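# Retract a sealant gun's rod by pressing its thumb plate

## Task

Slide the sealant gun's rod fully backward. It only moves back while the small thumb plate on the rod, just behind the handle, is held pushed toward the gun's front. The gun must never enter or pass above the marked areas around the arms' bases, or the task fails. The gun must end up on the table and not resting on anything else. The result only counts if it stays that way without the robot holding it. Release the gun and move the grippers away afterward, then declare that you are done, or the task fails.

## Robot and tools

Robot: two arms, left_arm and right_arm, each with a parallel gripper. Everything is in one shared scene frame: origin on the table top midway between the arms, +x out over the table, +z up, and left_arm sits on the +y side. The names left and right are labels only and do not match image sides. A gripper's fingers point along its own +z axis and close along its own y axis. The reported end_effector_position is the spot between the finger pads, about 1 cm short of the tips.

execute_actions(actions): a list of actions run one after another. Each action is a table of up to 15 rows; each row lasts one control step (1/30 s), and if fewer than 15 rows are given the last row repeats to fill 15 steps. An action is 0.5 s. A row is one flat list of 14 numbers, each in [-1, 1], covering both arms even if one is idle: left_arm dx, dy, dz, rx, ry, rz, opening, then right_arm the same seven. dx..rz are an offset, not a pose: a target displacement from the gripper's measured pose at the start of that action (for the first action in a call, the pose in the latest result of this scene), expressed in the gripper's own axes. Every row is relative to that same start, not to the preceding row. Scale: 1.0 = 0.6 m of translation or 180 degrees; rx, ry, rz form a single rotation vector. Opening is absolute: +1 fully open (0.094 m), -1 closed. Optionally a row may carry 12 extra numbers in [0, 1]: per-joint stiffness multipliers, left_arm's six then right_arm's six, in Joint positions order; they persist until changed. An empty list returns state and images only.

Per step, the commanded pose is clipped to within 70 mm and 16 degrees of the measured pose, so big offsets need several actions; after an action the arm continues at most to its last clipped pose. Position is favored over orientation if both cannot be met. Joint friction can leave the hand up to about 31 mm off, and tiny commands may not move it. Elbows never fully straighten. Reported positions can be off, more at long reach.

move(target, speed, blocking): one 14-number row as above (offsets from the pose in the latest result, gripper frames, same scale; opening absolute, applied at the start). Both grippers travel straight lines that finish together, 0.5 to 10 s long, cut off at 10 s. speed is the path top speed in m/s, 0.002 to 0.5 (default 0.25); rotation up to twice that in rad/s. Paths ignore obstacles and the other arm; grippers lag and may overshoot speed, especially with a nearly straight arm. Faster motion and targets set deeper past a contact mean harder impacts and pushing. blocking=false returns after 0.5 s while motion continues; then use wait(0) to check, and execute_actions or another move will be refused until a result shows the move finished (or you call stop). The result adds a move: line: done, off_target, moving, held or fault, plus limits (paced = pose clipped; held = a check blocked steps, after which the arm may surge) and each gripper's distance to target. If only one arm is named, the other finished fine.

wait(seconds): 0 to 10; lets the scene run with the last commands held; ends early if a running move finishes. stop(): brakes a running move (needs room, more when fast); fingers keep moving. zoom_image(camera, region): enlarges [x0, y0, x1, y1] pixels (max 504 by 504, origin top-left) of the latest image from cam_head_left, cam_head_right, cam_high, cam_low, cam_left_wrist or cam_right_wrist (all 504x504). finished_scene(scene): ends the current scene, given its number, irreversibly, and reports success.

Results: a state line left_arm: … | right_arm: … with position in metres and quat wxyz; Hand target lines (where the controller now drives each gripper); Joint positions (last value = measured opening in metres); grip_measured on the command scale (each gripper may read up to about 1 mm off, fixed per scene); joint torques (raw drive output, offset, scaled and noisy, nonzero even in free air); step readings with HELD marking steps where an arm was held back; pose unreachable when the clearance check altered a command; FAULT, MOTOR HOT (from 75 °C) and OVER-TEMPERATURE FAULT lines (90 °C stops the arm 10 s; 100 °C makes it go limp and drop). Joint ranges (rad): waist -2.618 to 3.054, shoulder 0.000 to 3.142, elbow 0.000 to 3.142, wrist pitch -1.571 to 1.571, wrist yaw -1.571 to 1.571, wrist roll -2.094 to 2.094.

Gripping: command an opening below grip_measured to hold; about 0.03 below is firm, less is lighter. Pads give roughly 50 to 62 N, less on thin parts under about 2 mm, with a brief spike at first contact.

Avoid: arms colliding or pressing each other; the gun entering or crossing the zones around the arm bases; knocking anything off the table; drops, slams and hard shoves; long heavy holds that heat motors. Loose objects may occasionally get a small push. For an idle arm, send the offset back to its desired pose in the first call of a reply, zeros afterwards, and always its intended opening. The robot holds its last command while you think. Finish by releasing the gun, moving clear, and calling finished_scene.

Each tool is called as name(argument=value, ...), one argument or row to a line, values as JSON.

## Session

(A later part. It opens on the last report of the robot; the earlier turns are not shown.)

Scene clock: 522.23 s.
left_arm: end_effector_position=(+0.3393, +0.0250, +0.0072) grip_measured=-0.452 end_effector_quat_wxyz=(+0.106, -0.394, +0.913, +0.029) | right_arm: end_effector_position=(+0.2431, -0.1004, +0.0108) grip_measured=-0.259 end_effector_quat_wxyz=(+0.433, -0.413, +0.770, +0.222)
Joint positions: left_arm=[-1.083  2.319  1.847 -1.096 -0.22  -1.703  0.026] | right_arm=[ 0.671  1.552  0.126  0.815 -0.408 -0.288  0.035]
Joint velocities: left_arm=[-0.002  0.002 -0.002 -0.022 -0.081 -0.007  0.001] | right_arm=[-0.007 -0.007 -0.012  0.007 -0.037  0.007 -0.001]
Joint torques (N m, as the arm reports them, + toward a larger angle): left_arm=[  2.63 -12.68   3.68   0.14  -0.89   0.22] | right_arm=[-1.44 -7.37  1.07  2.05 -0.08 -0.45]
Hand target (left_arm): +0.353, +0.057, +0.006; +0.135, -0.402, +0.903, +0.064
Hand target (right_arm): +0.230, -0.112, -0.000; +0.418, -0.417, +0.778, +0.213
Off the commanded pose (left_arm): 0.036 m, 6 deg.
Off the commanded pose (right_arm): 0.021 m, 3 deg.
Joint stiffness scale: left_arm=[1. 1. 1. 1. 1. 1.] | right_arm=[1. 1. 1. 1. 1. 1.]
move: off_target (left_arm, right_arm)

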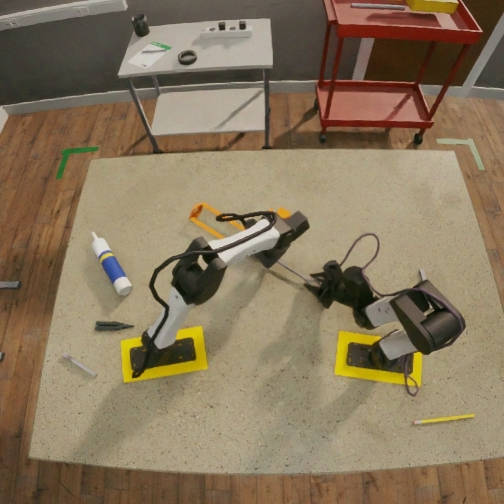

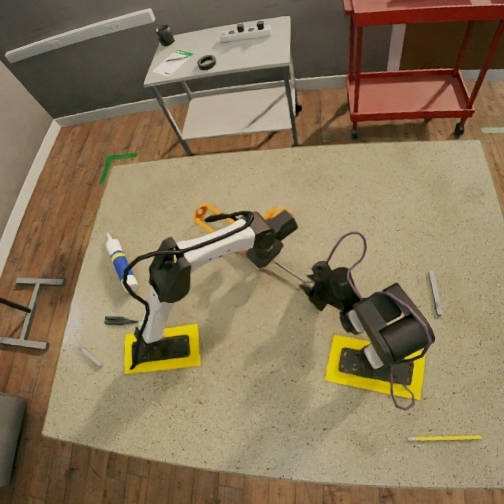

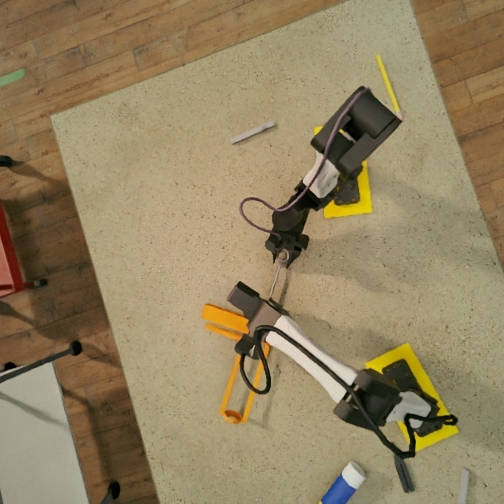

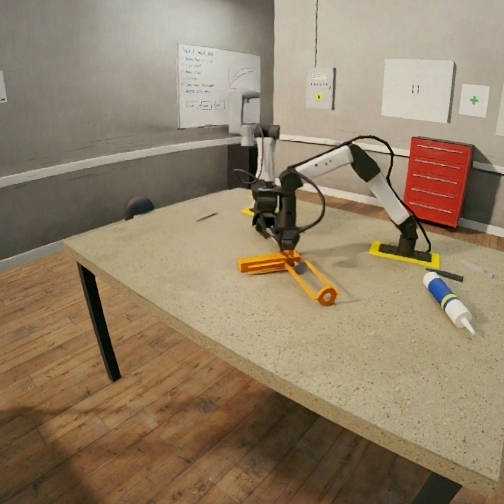

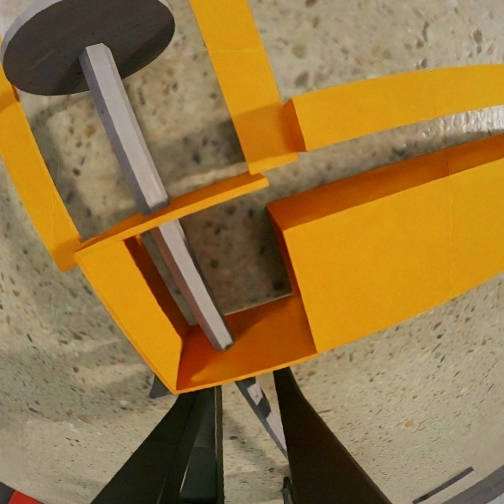

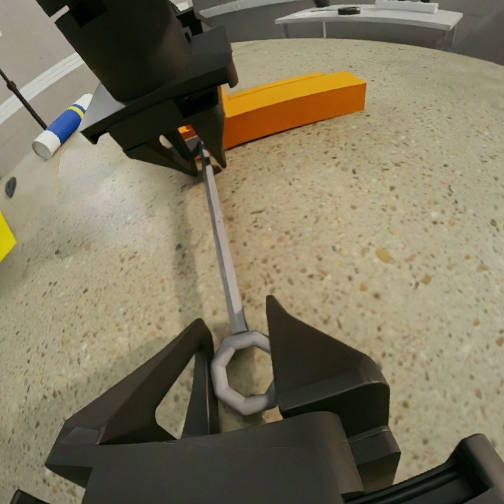

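move(
  target=[-0.121,0.018,0.026,0,-0.028,0,-0.45, 0.03,0,-0.032,0,0,0,-0.35],
  speed=0.04,
)

Scene clock: 530.20 s.
left_arm: end_effector_position=(+0.3662, +0.0544, +0.0080) grip_measured=-0.452 end_effector_quat_wxyz=(+0.110, -0.382, +0.917, +0.017) | right_arm: end_effector_position=(+0.2417, -0.1096, +0.0136) grip_measured=-0.259 end_effector_quat_wxyz=(+0.444, -0.408, +0.763, +0.232)
Joint positions: left_arm=[-0.993  2.266  1.759 -1.012 -0.218 -1.583  0.026] | right_arm=[ 0.611  1.552  0.092  0.867 -0.472 -0.307  0.035]
Joint velocities: left_arm=[-0.007 -0.017  0.002  0.007 -0.022  0.022  0.001] | right_arm=[-0.007  0.017 -0.002 -0.066 -0.066 -0.037 -0.   ]
Joint torques (N m, as the arm reports them, + toward a larger angle): left_arm=[  2.66 -12.44   3.98   0.36  -0.99   0.24] | right_arm=[-1.46 -7.76  0.67  2.09 -0.08 -0.43]
Hand target (left_arm): +0.381, +0.085, +0.007; +0.143, -0.392, +0.908, +0.048
Hand target (right_arm): +0.229, -0.120, +0.005; +0.433, -0.411, +0.770, +0.224
Off the commanded pose (left_arm): 0.036 m, 6 deg.
Off the commanded pose (right_arm): 0.020 m, 2 deg.
Joint stiffness scale: left_arm=[1. 1. 1. 1. 1. 1.] | right_arm=[1. 1. 1. 1. 1. 1.]
move: off_target (left_arm, right_arm)

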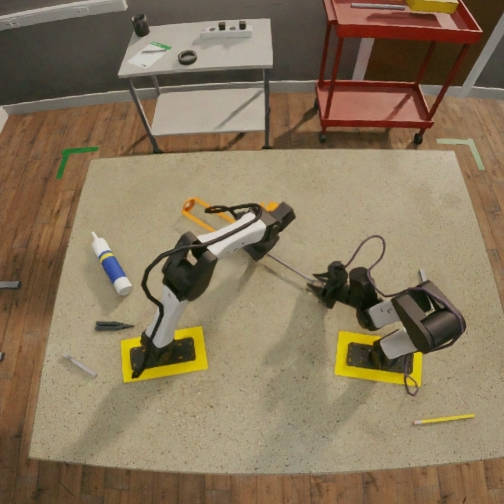

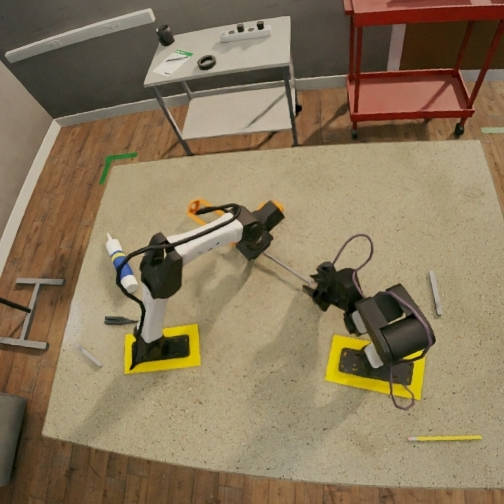

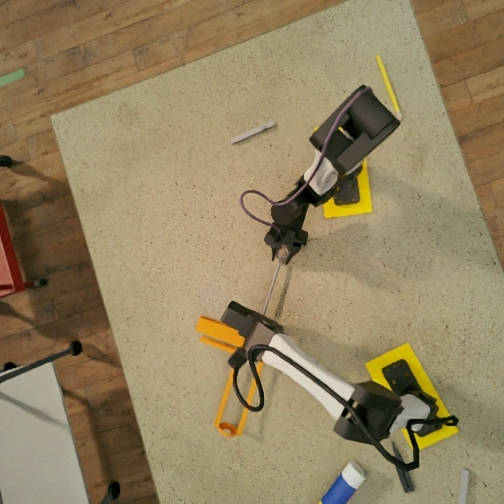

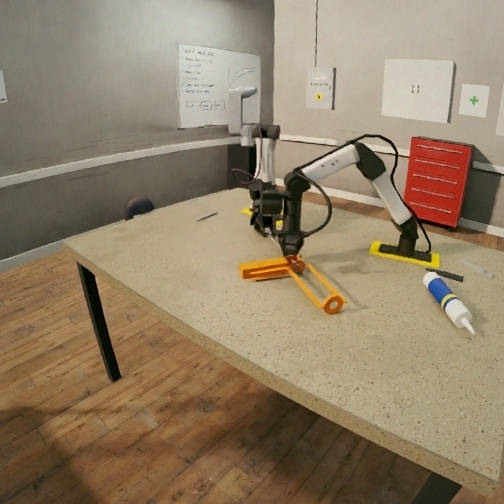

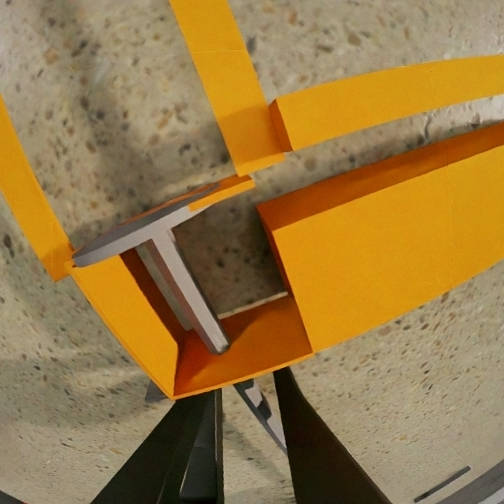

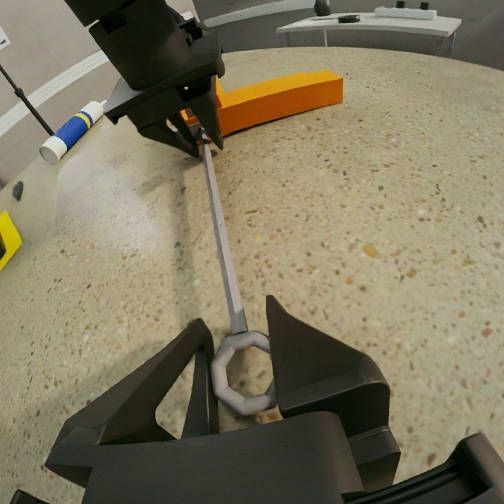

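move(
  target=[-0.09,0.014,0.02,0,-0.028,0,-0.45, 0.03,0,-0.026,0,0,0,-0.35],
  speed=0.04,
)

Scene clock: 535.97 s.
left_arm: end_effector_position=(+0.3706, +0.0495, +0.0119) grip_measured=-0.452 end_effector_quat_wxyz=(+0.098, -0.359, +0.928, -0.013) | right_arm: end_effector_position=(+0.2453, -0.1141, +0.0233) grip_measured=-0.259 end_effector_quat_wxyz=(+0.466, -0.408, +0.747, +0.241)
Joint positions: left_arm=[-0.975  2.238  1.729 -0.957 -0.168 -1.512  0.026] | right_arm=[ 0.559  1.552  0.077  0.925 -0.535 -0.326  0.035]
Joint velocities: left_arm=[-0.002 -0.027  0.022 -0.022 -0.007  0.051 -0.   ] | right_arm=[-0.002 -0.002  0.002  0.022 -0.007 -0.022 -0.   ]
Joint torques (N m, as the arm reports them, + toward a larger angle): left_arm=[  4.49 -11.78   3.68   0.49  -1.4    0.27] | right_arm=[-1.91 -4.12 -0.04  2.24 -0.09 -0.42]
Hand target (left_arm): +0.396, +0.098, +0.009; +0.146, -0.380, +0.913, +0.035
Hand target (right_arm): +0.229, -0.126, +0.006; +0.444, -0.408, +0.763, +0.233
Off the commanded pose (left_arm): 0.058 m, 9 deg.
Off the commanded pose (right_arm): 0.028 m, 3 deg.
Joint stiffness scale: left_arm=[1. 1. 1. 1. 1. 1.] | right_arm=[1. 1. 1. 1. 1. 1.]
move: off_target (left_arm, right_arm)

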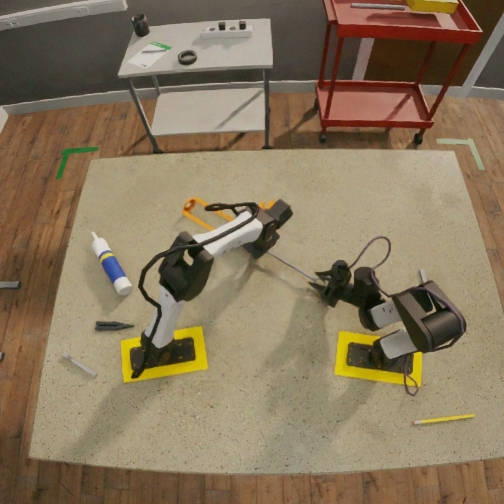

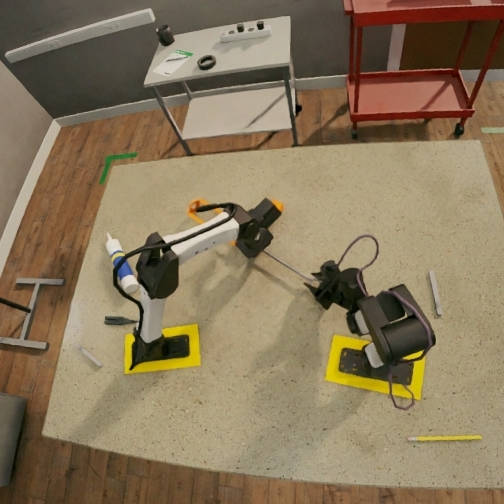

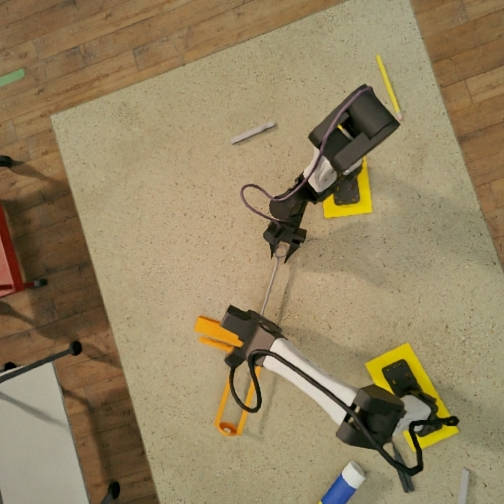

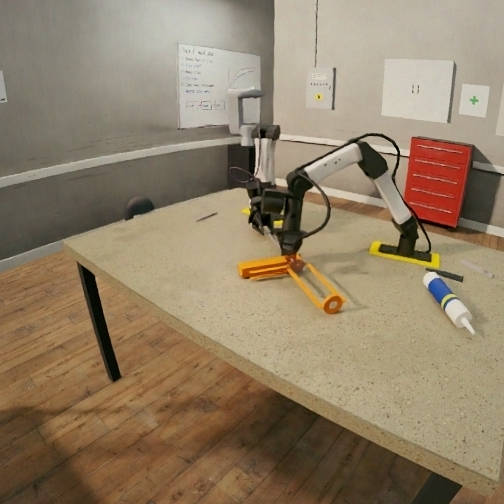

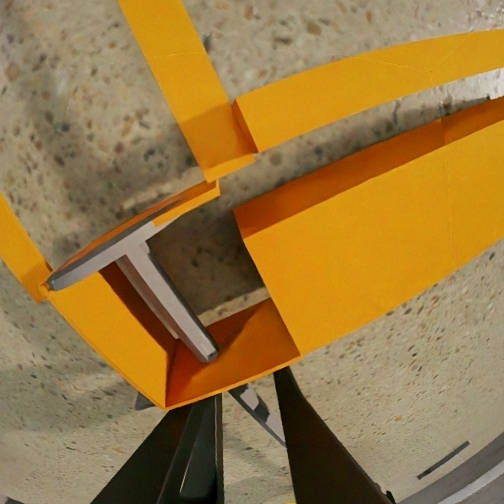

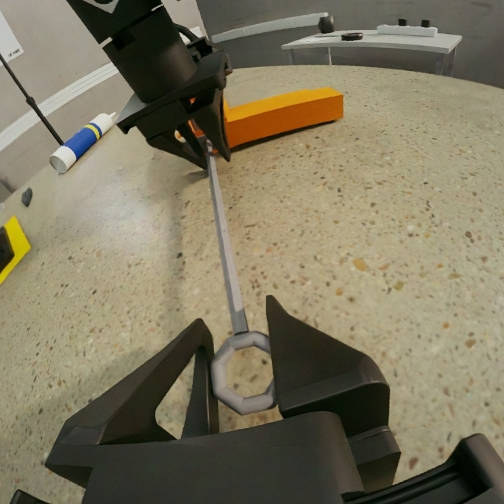

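move(
  target=[0.015,0,0,0,0,0,-0.45, 0.025,0,0.012,0,0,0,-0.35],
  speed=0.04,
)

move(
  target=[0,0,0,0,0,0,-0.2, 0,0,0,0,0,0,0.3],
  speed=0.04,
)

move(
  target=[0.02,0,-0.2,0,0,0,-0.2, -0.12,0,-0.12,0,0,0,0.3],
  speed=0.1,
)

Scene clock: 545.20 s.
left_arm: end_effector_position=(+0.3671, +0.0436, +0.0119) grip_measured=-0.452 end_effector_quat_wxyz=(+0.096, -0.361, +0.928, -0.019) | right_arm: end_effector_position=(+0.2477, -0.1131, +0.0095) grip_measured=-0.260 end_effector_quat_wxyz=(+0.466, -0.411, +0.746, +0.239)
Joint positions: left_arm=[-0.986  2.238  1.729 -0.951 -0.161 -1.526  0.026] | right_arm=[ 0.559  1.715  0.077  1.085 -0.535 -0.335  0.035]
Joint velocities: left_arm=[-0.007 -0.002  0.002 -0.007  0.051 -0.051 -0.001] | right_arm=[-0.002  0.022 -0.002  0.037 -0.007 -0.051  0.   ]
Joint torques (N m, as the arm reports them, + toward a larger angle): left_arm=[ -0.52 -11.65   5.9    0.51  -0.29   0.06] | right_arm=[-0.38 -3.66  2.47  2.55 -0.13 -0.11]
Hand target (left_arm): +0.364, +0.043, +0.010; +0.098, -0.359, +0.928, -0.013
Hand target (right_arm): +0.246, -0.115, +0.008; +0.466, -0.408, +0.747, +0.240
Off the commanded pose (left_arm): 0.003 m, 1 deg.
Off the commanded pose (right_arm): 0.004 m, 0 deg.
Joint stiffness scale: left_arm=[1. 1. 1. 1. 1. 1.] | right_arm=[1. 1. 1. 1. 1. 1.]
move: done

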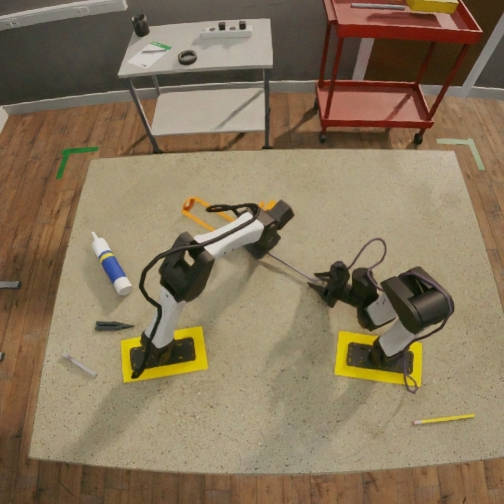

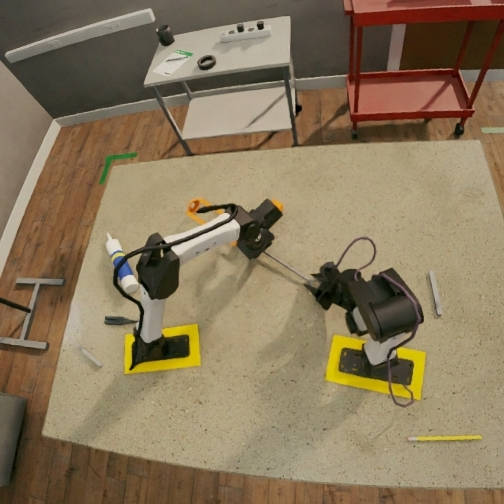

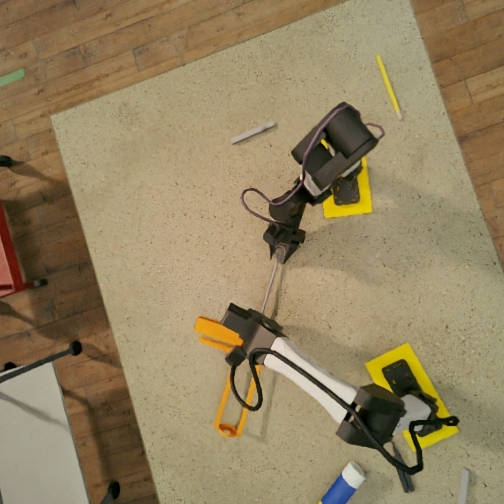

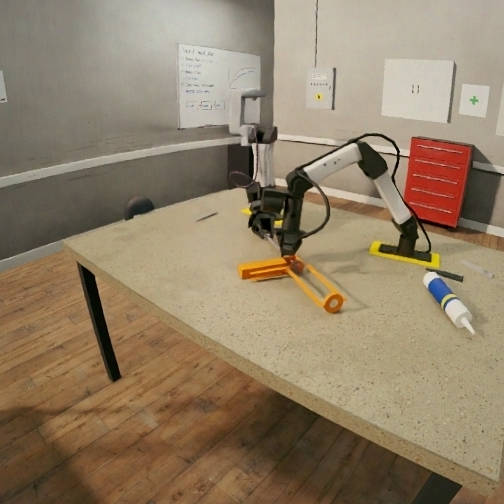

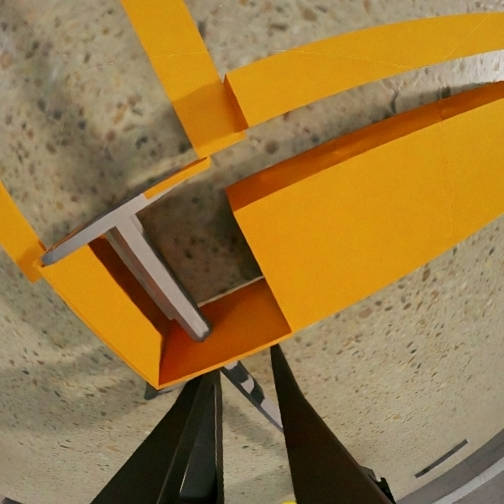

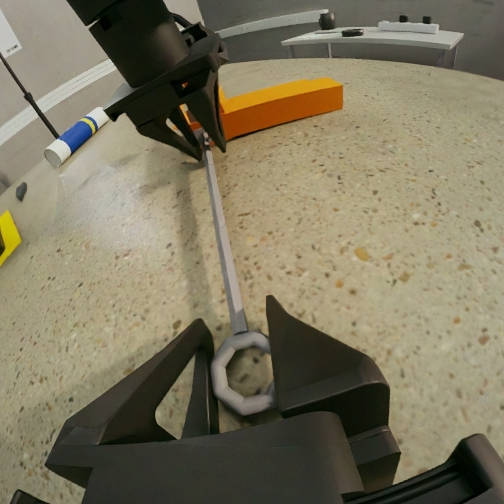

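Scene clock: 545.70 s.
left_arm: end_effector_position=(+0.3670, +0.0433, +0.0118) grip_measured=-0.202 end_effector_quat_wxyz=(+0.095, -0.361, +0.928, -0.019) | right_arm: end_effector_position=(+0.2478, -0.1131, +0.0096) grip_measured=+0.298 end_effector_quat_wxyz=(+0.466, -0.411, +0.746, +0.239)
Joint positions: left_arm=[-0.986  2.238  1.729 -0.951 -0.159 -1.526  0.037] | right_arm=[ 0.559  1.715  0.077  1.085 -0.535 -0.334  0.061]
Joint velocities: left_arm=[-0.012  0.002 -0.012 -0.051  0.022 -0.037 -0.001] | right_arm=[ 0.002  0.007 -0.017 -0.037  0.081 -0.022 -0.002]
Joint torques (N m, as the arm reports them, + toward a larger angle): left_arm=[  0.03 -11.71   6.31   0.53  -0.2    0.13] | right_arm=[ 0.   -5.8   3.41  2.23 -0.1  -0.16]
Hand target (left_arm): +0.367, +0.044, +0.012; +0.095, -0.361, +0.928, -0.019
Hand target (right_arm): +0.248, -0.113, +0.010; +0.465, -0.411, +0.747, +0.239
Off the commanded pose (left_arm): 0.000 m, 0 deg.
Off the commanded pose (right_arm): 0.000 m, 0 deg.
Joint stiffness scale: left_arm=[1. 1. 1. 1. 1. 1.] | right_arm=[1. 1. 1. 1. 1. 1.]
move: done

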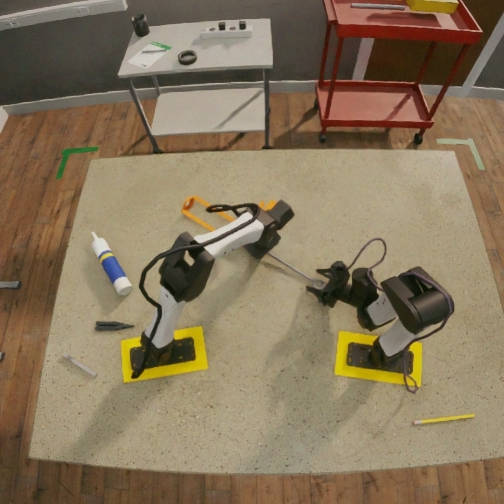

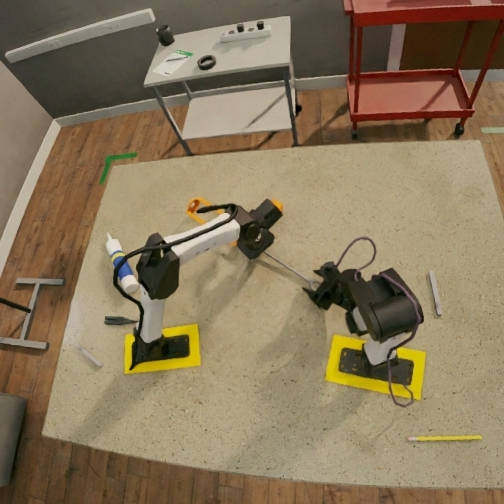

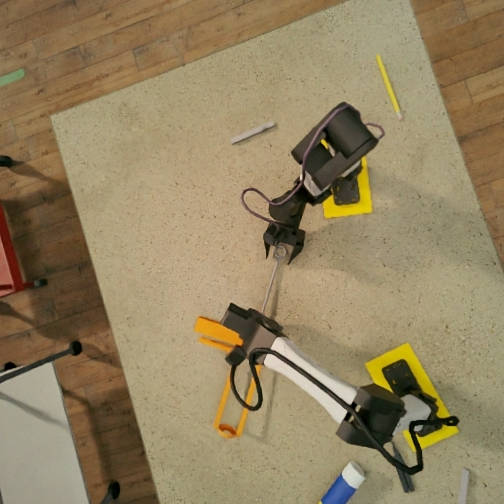

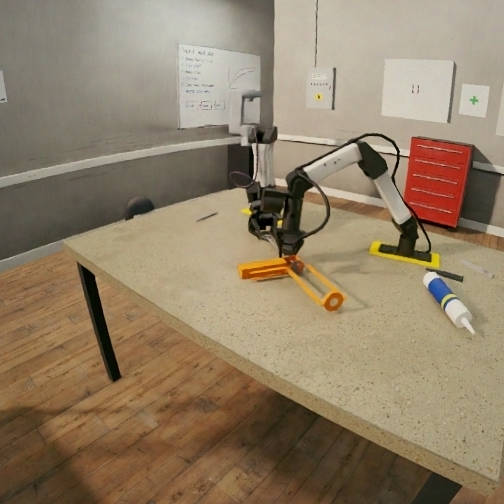

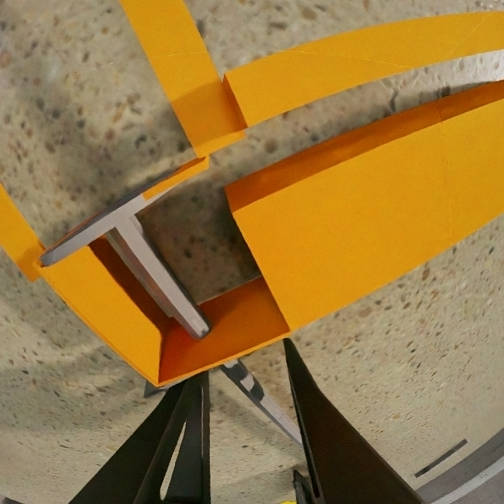

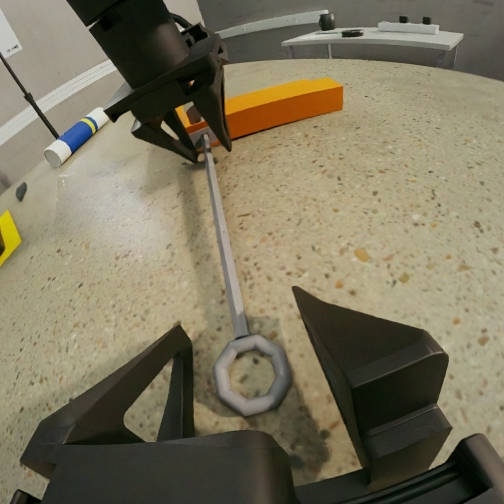

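Scene clock: 547.57 s.
left_arm: end_effector_position=(+0.3378, +0.0350, +0.1152) grip_measured=-0.202 end_effector_quat_wxyz=(+0.087, -0.362, +0.928, -0.008) | right_arm: end_effector_position=(+0.2262, -0.1359, +0.0967) grip_measured=+0.298 end_effector_quat_wxyz=(+0.465, -0.408, +0.747, +0.242)
Joint positions: left_arm=[-1.047  2.172  2.04  -1.364 -0.158 -1.592  0.037] | right_arm=[ 0.458  0.821  0.21   0.024 -0.622 -0.391  0.061]
Joint velocities: left_arm=[-0.007 -0.022  0.002  0.037  0.022  0.037 -0.   ] | right_arm=[-0.002 -0.007  0.007 -0.066  0.022 -0.037  0.001]
Joint torques (N m, as the arm reports them, + toward a larger angle): left_arm=[ -0.62 -12.45   8.17   0.3   -0.28   0.05] | right_arm=[-0.69 -2.37 10.33  1.85 -0.18 -0.25]
Hand target (left_arm): +0.337, +0.031, +0.128; +0.095, -0.361, +0.928, -0.019
Hand target (right_arm): +0.227, -0.137, +0.103; +0.467, -0.410, +0.746, +0.240
Off the commanded pose (left_arm): 0.013 m, 2 deg.
Off the commanded pose (right_arm): 0.010 m, 0 deg.
Joint stiffness scale: left_arm=[1. 1. 1. 1. 1. 1.] | right_arm=[1. 1. 1. 1. 1. 1.]
move: off_target (left_arm)

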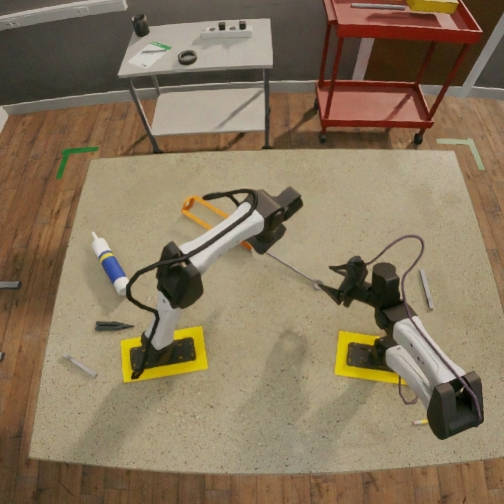

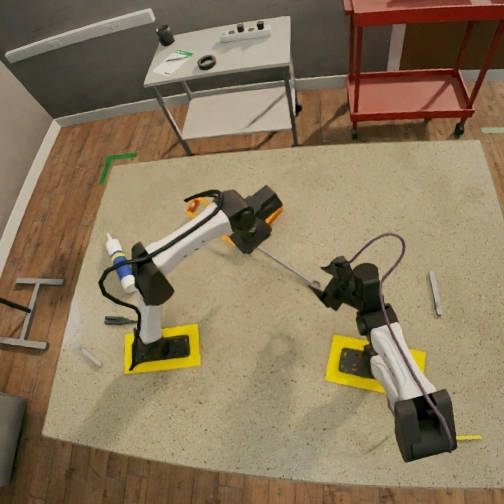

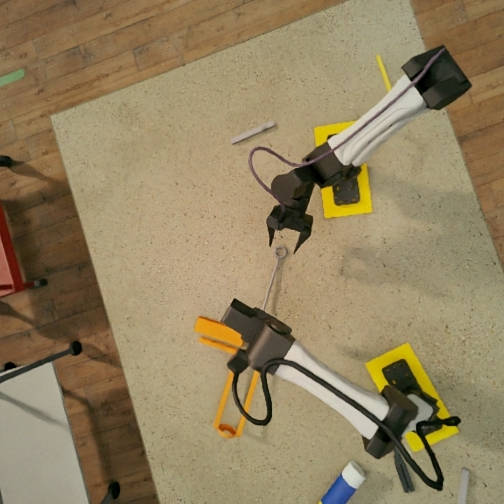

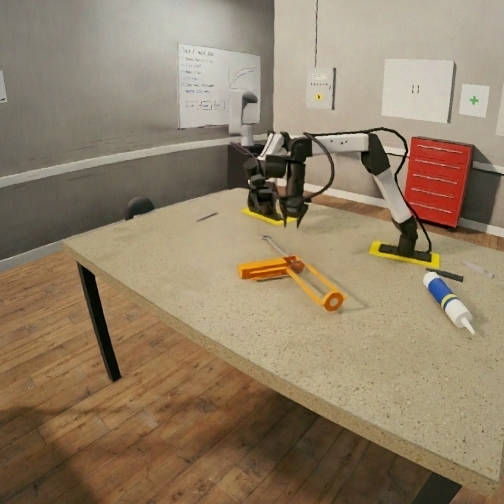

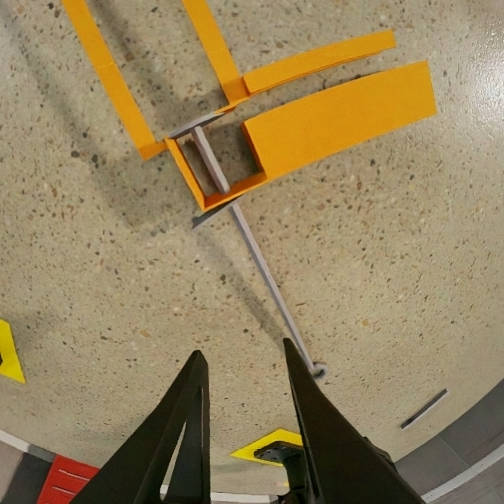

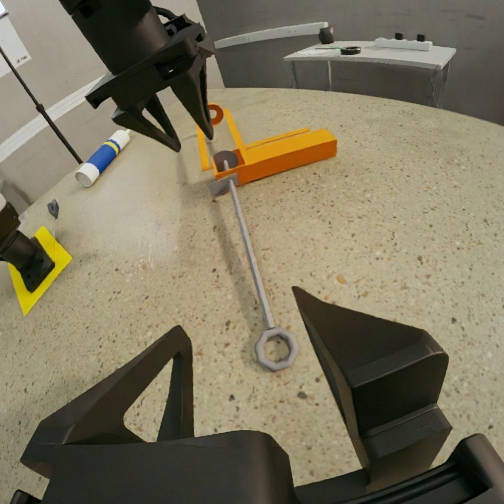

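move(
  target=[0,0.25,-0.05,0,0,0,-0.2, 0,0,-0.08,0,0,0,0.3],
  speed=0.2,
)

finished_scene(
  scene=1,
)

Scene clock: 553.40 s.
left_arm: end_effector_position=(+0.2368, +0.1458, +0.1367) grip_measured=-0.202 end_effector_quat_wxyz=(+0.085, -0.365, +0.927, -0.006) | right_arm: end_effector_position=(+0.2036, -0.1688, +0.1104) grip_measured=+0.298 end_effector_quat_wxyz=(+0.461, -0.403, +0.751, +0.248)
Joint positions: left_arm=[-1.058  1.568  1.338 -1.273 -0.158 -1.611  0.037] | right_arm=[ 0.216  0.611  0.26  -0.37  -0.819 -0.572  0.061]
Joint velocities: left_arm=[-0.002 -0.002  0.002  0.081 -0.066  0.007 -0.001] | right_arm=[-0.002  0.012  0.007 -0.051 -0.037 -0.007  0.   ]
Joint torques (N m, as the arm reports them, + toward a larger angle): left_arm=[-0.73 -6.69  4.76  0.56 -0.2   0.08] | right_arm=[-0.78 -1.58 10.47  1.66 -0.28 -0.26]
Hand target (left_arm): +0.233, +0.145, +0.134; +0.087, -0.362, +0.928, -0.008
Hand target (right_arm): +0.203, -0.169, +0.118; +0.467, -0.406, +0.746, +0.245
Off the commanded pose (left_arm): 0.006 m, 0 deg.
Off the commanded pose (right_arm): 0.008 m, 1 deg.
Joint stiffness scale: left_arm=[1. 1. 1. 1. 1. 1.] | right_arm=[1. 1. 1. 1. 1. 1.]
move: done

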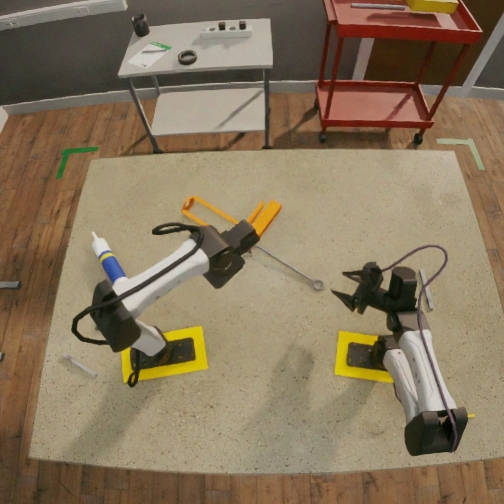

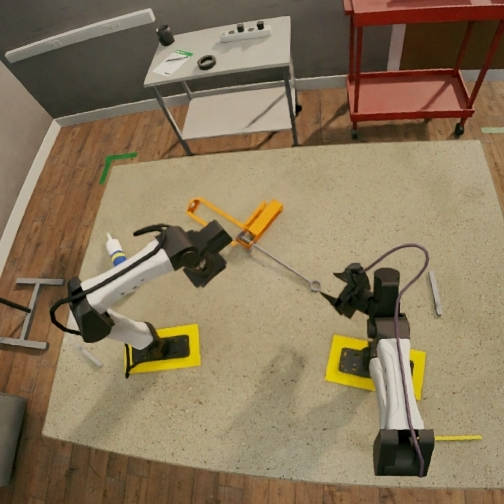

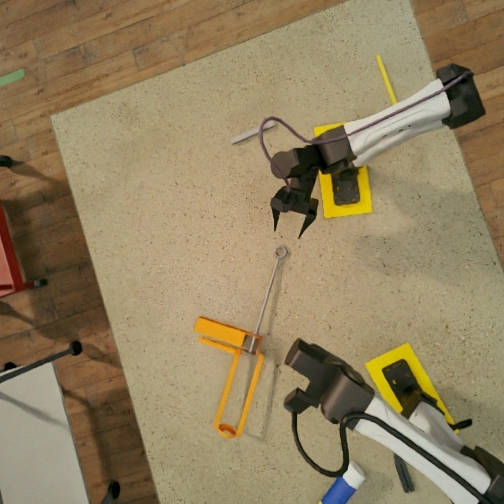

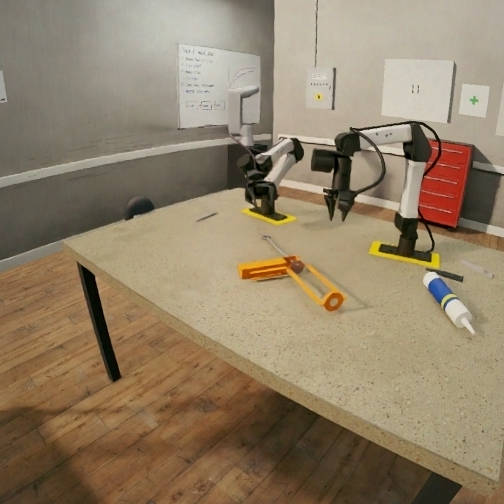

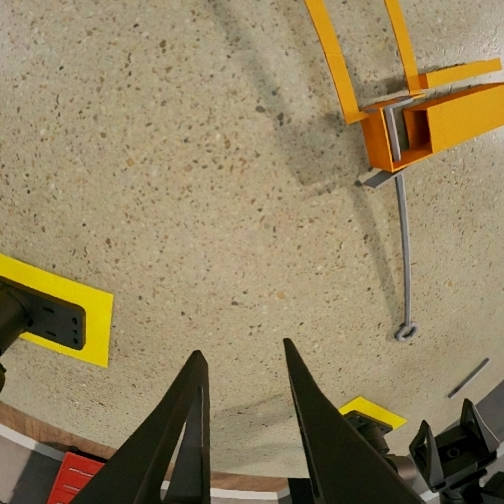

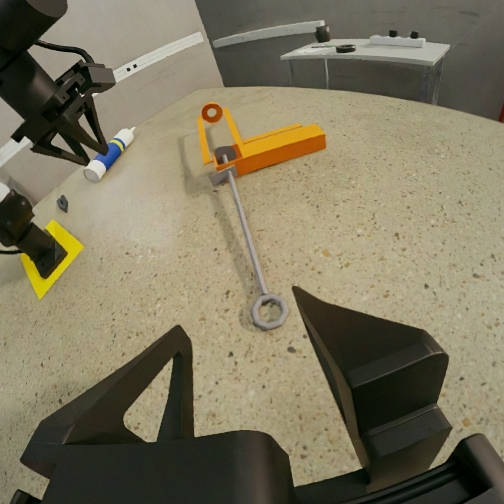

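The scene is finished: the task was done.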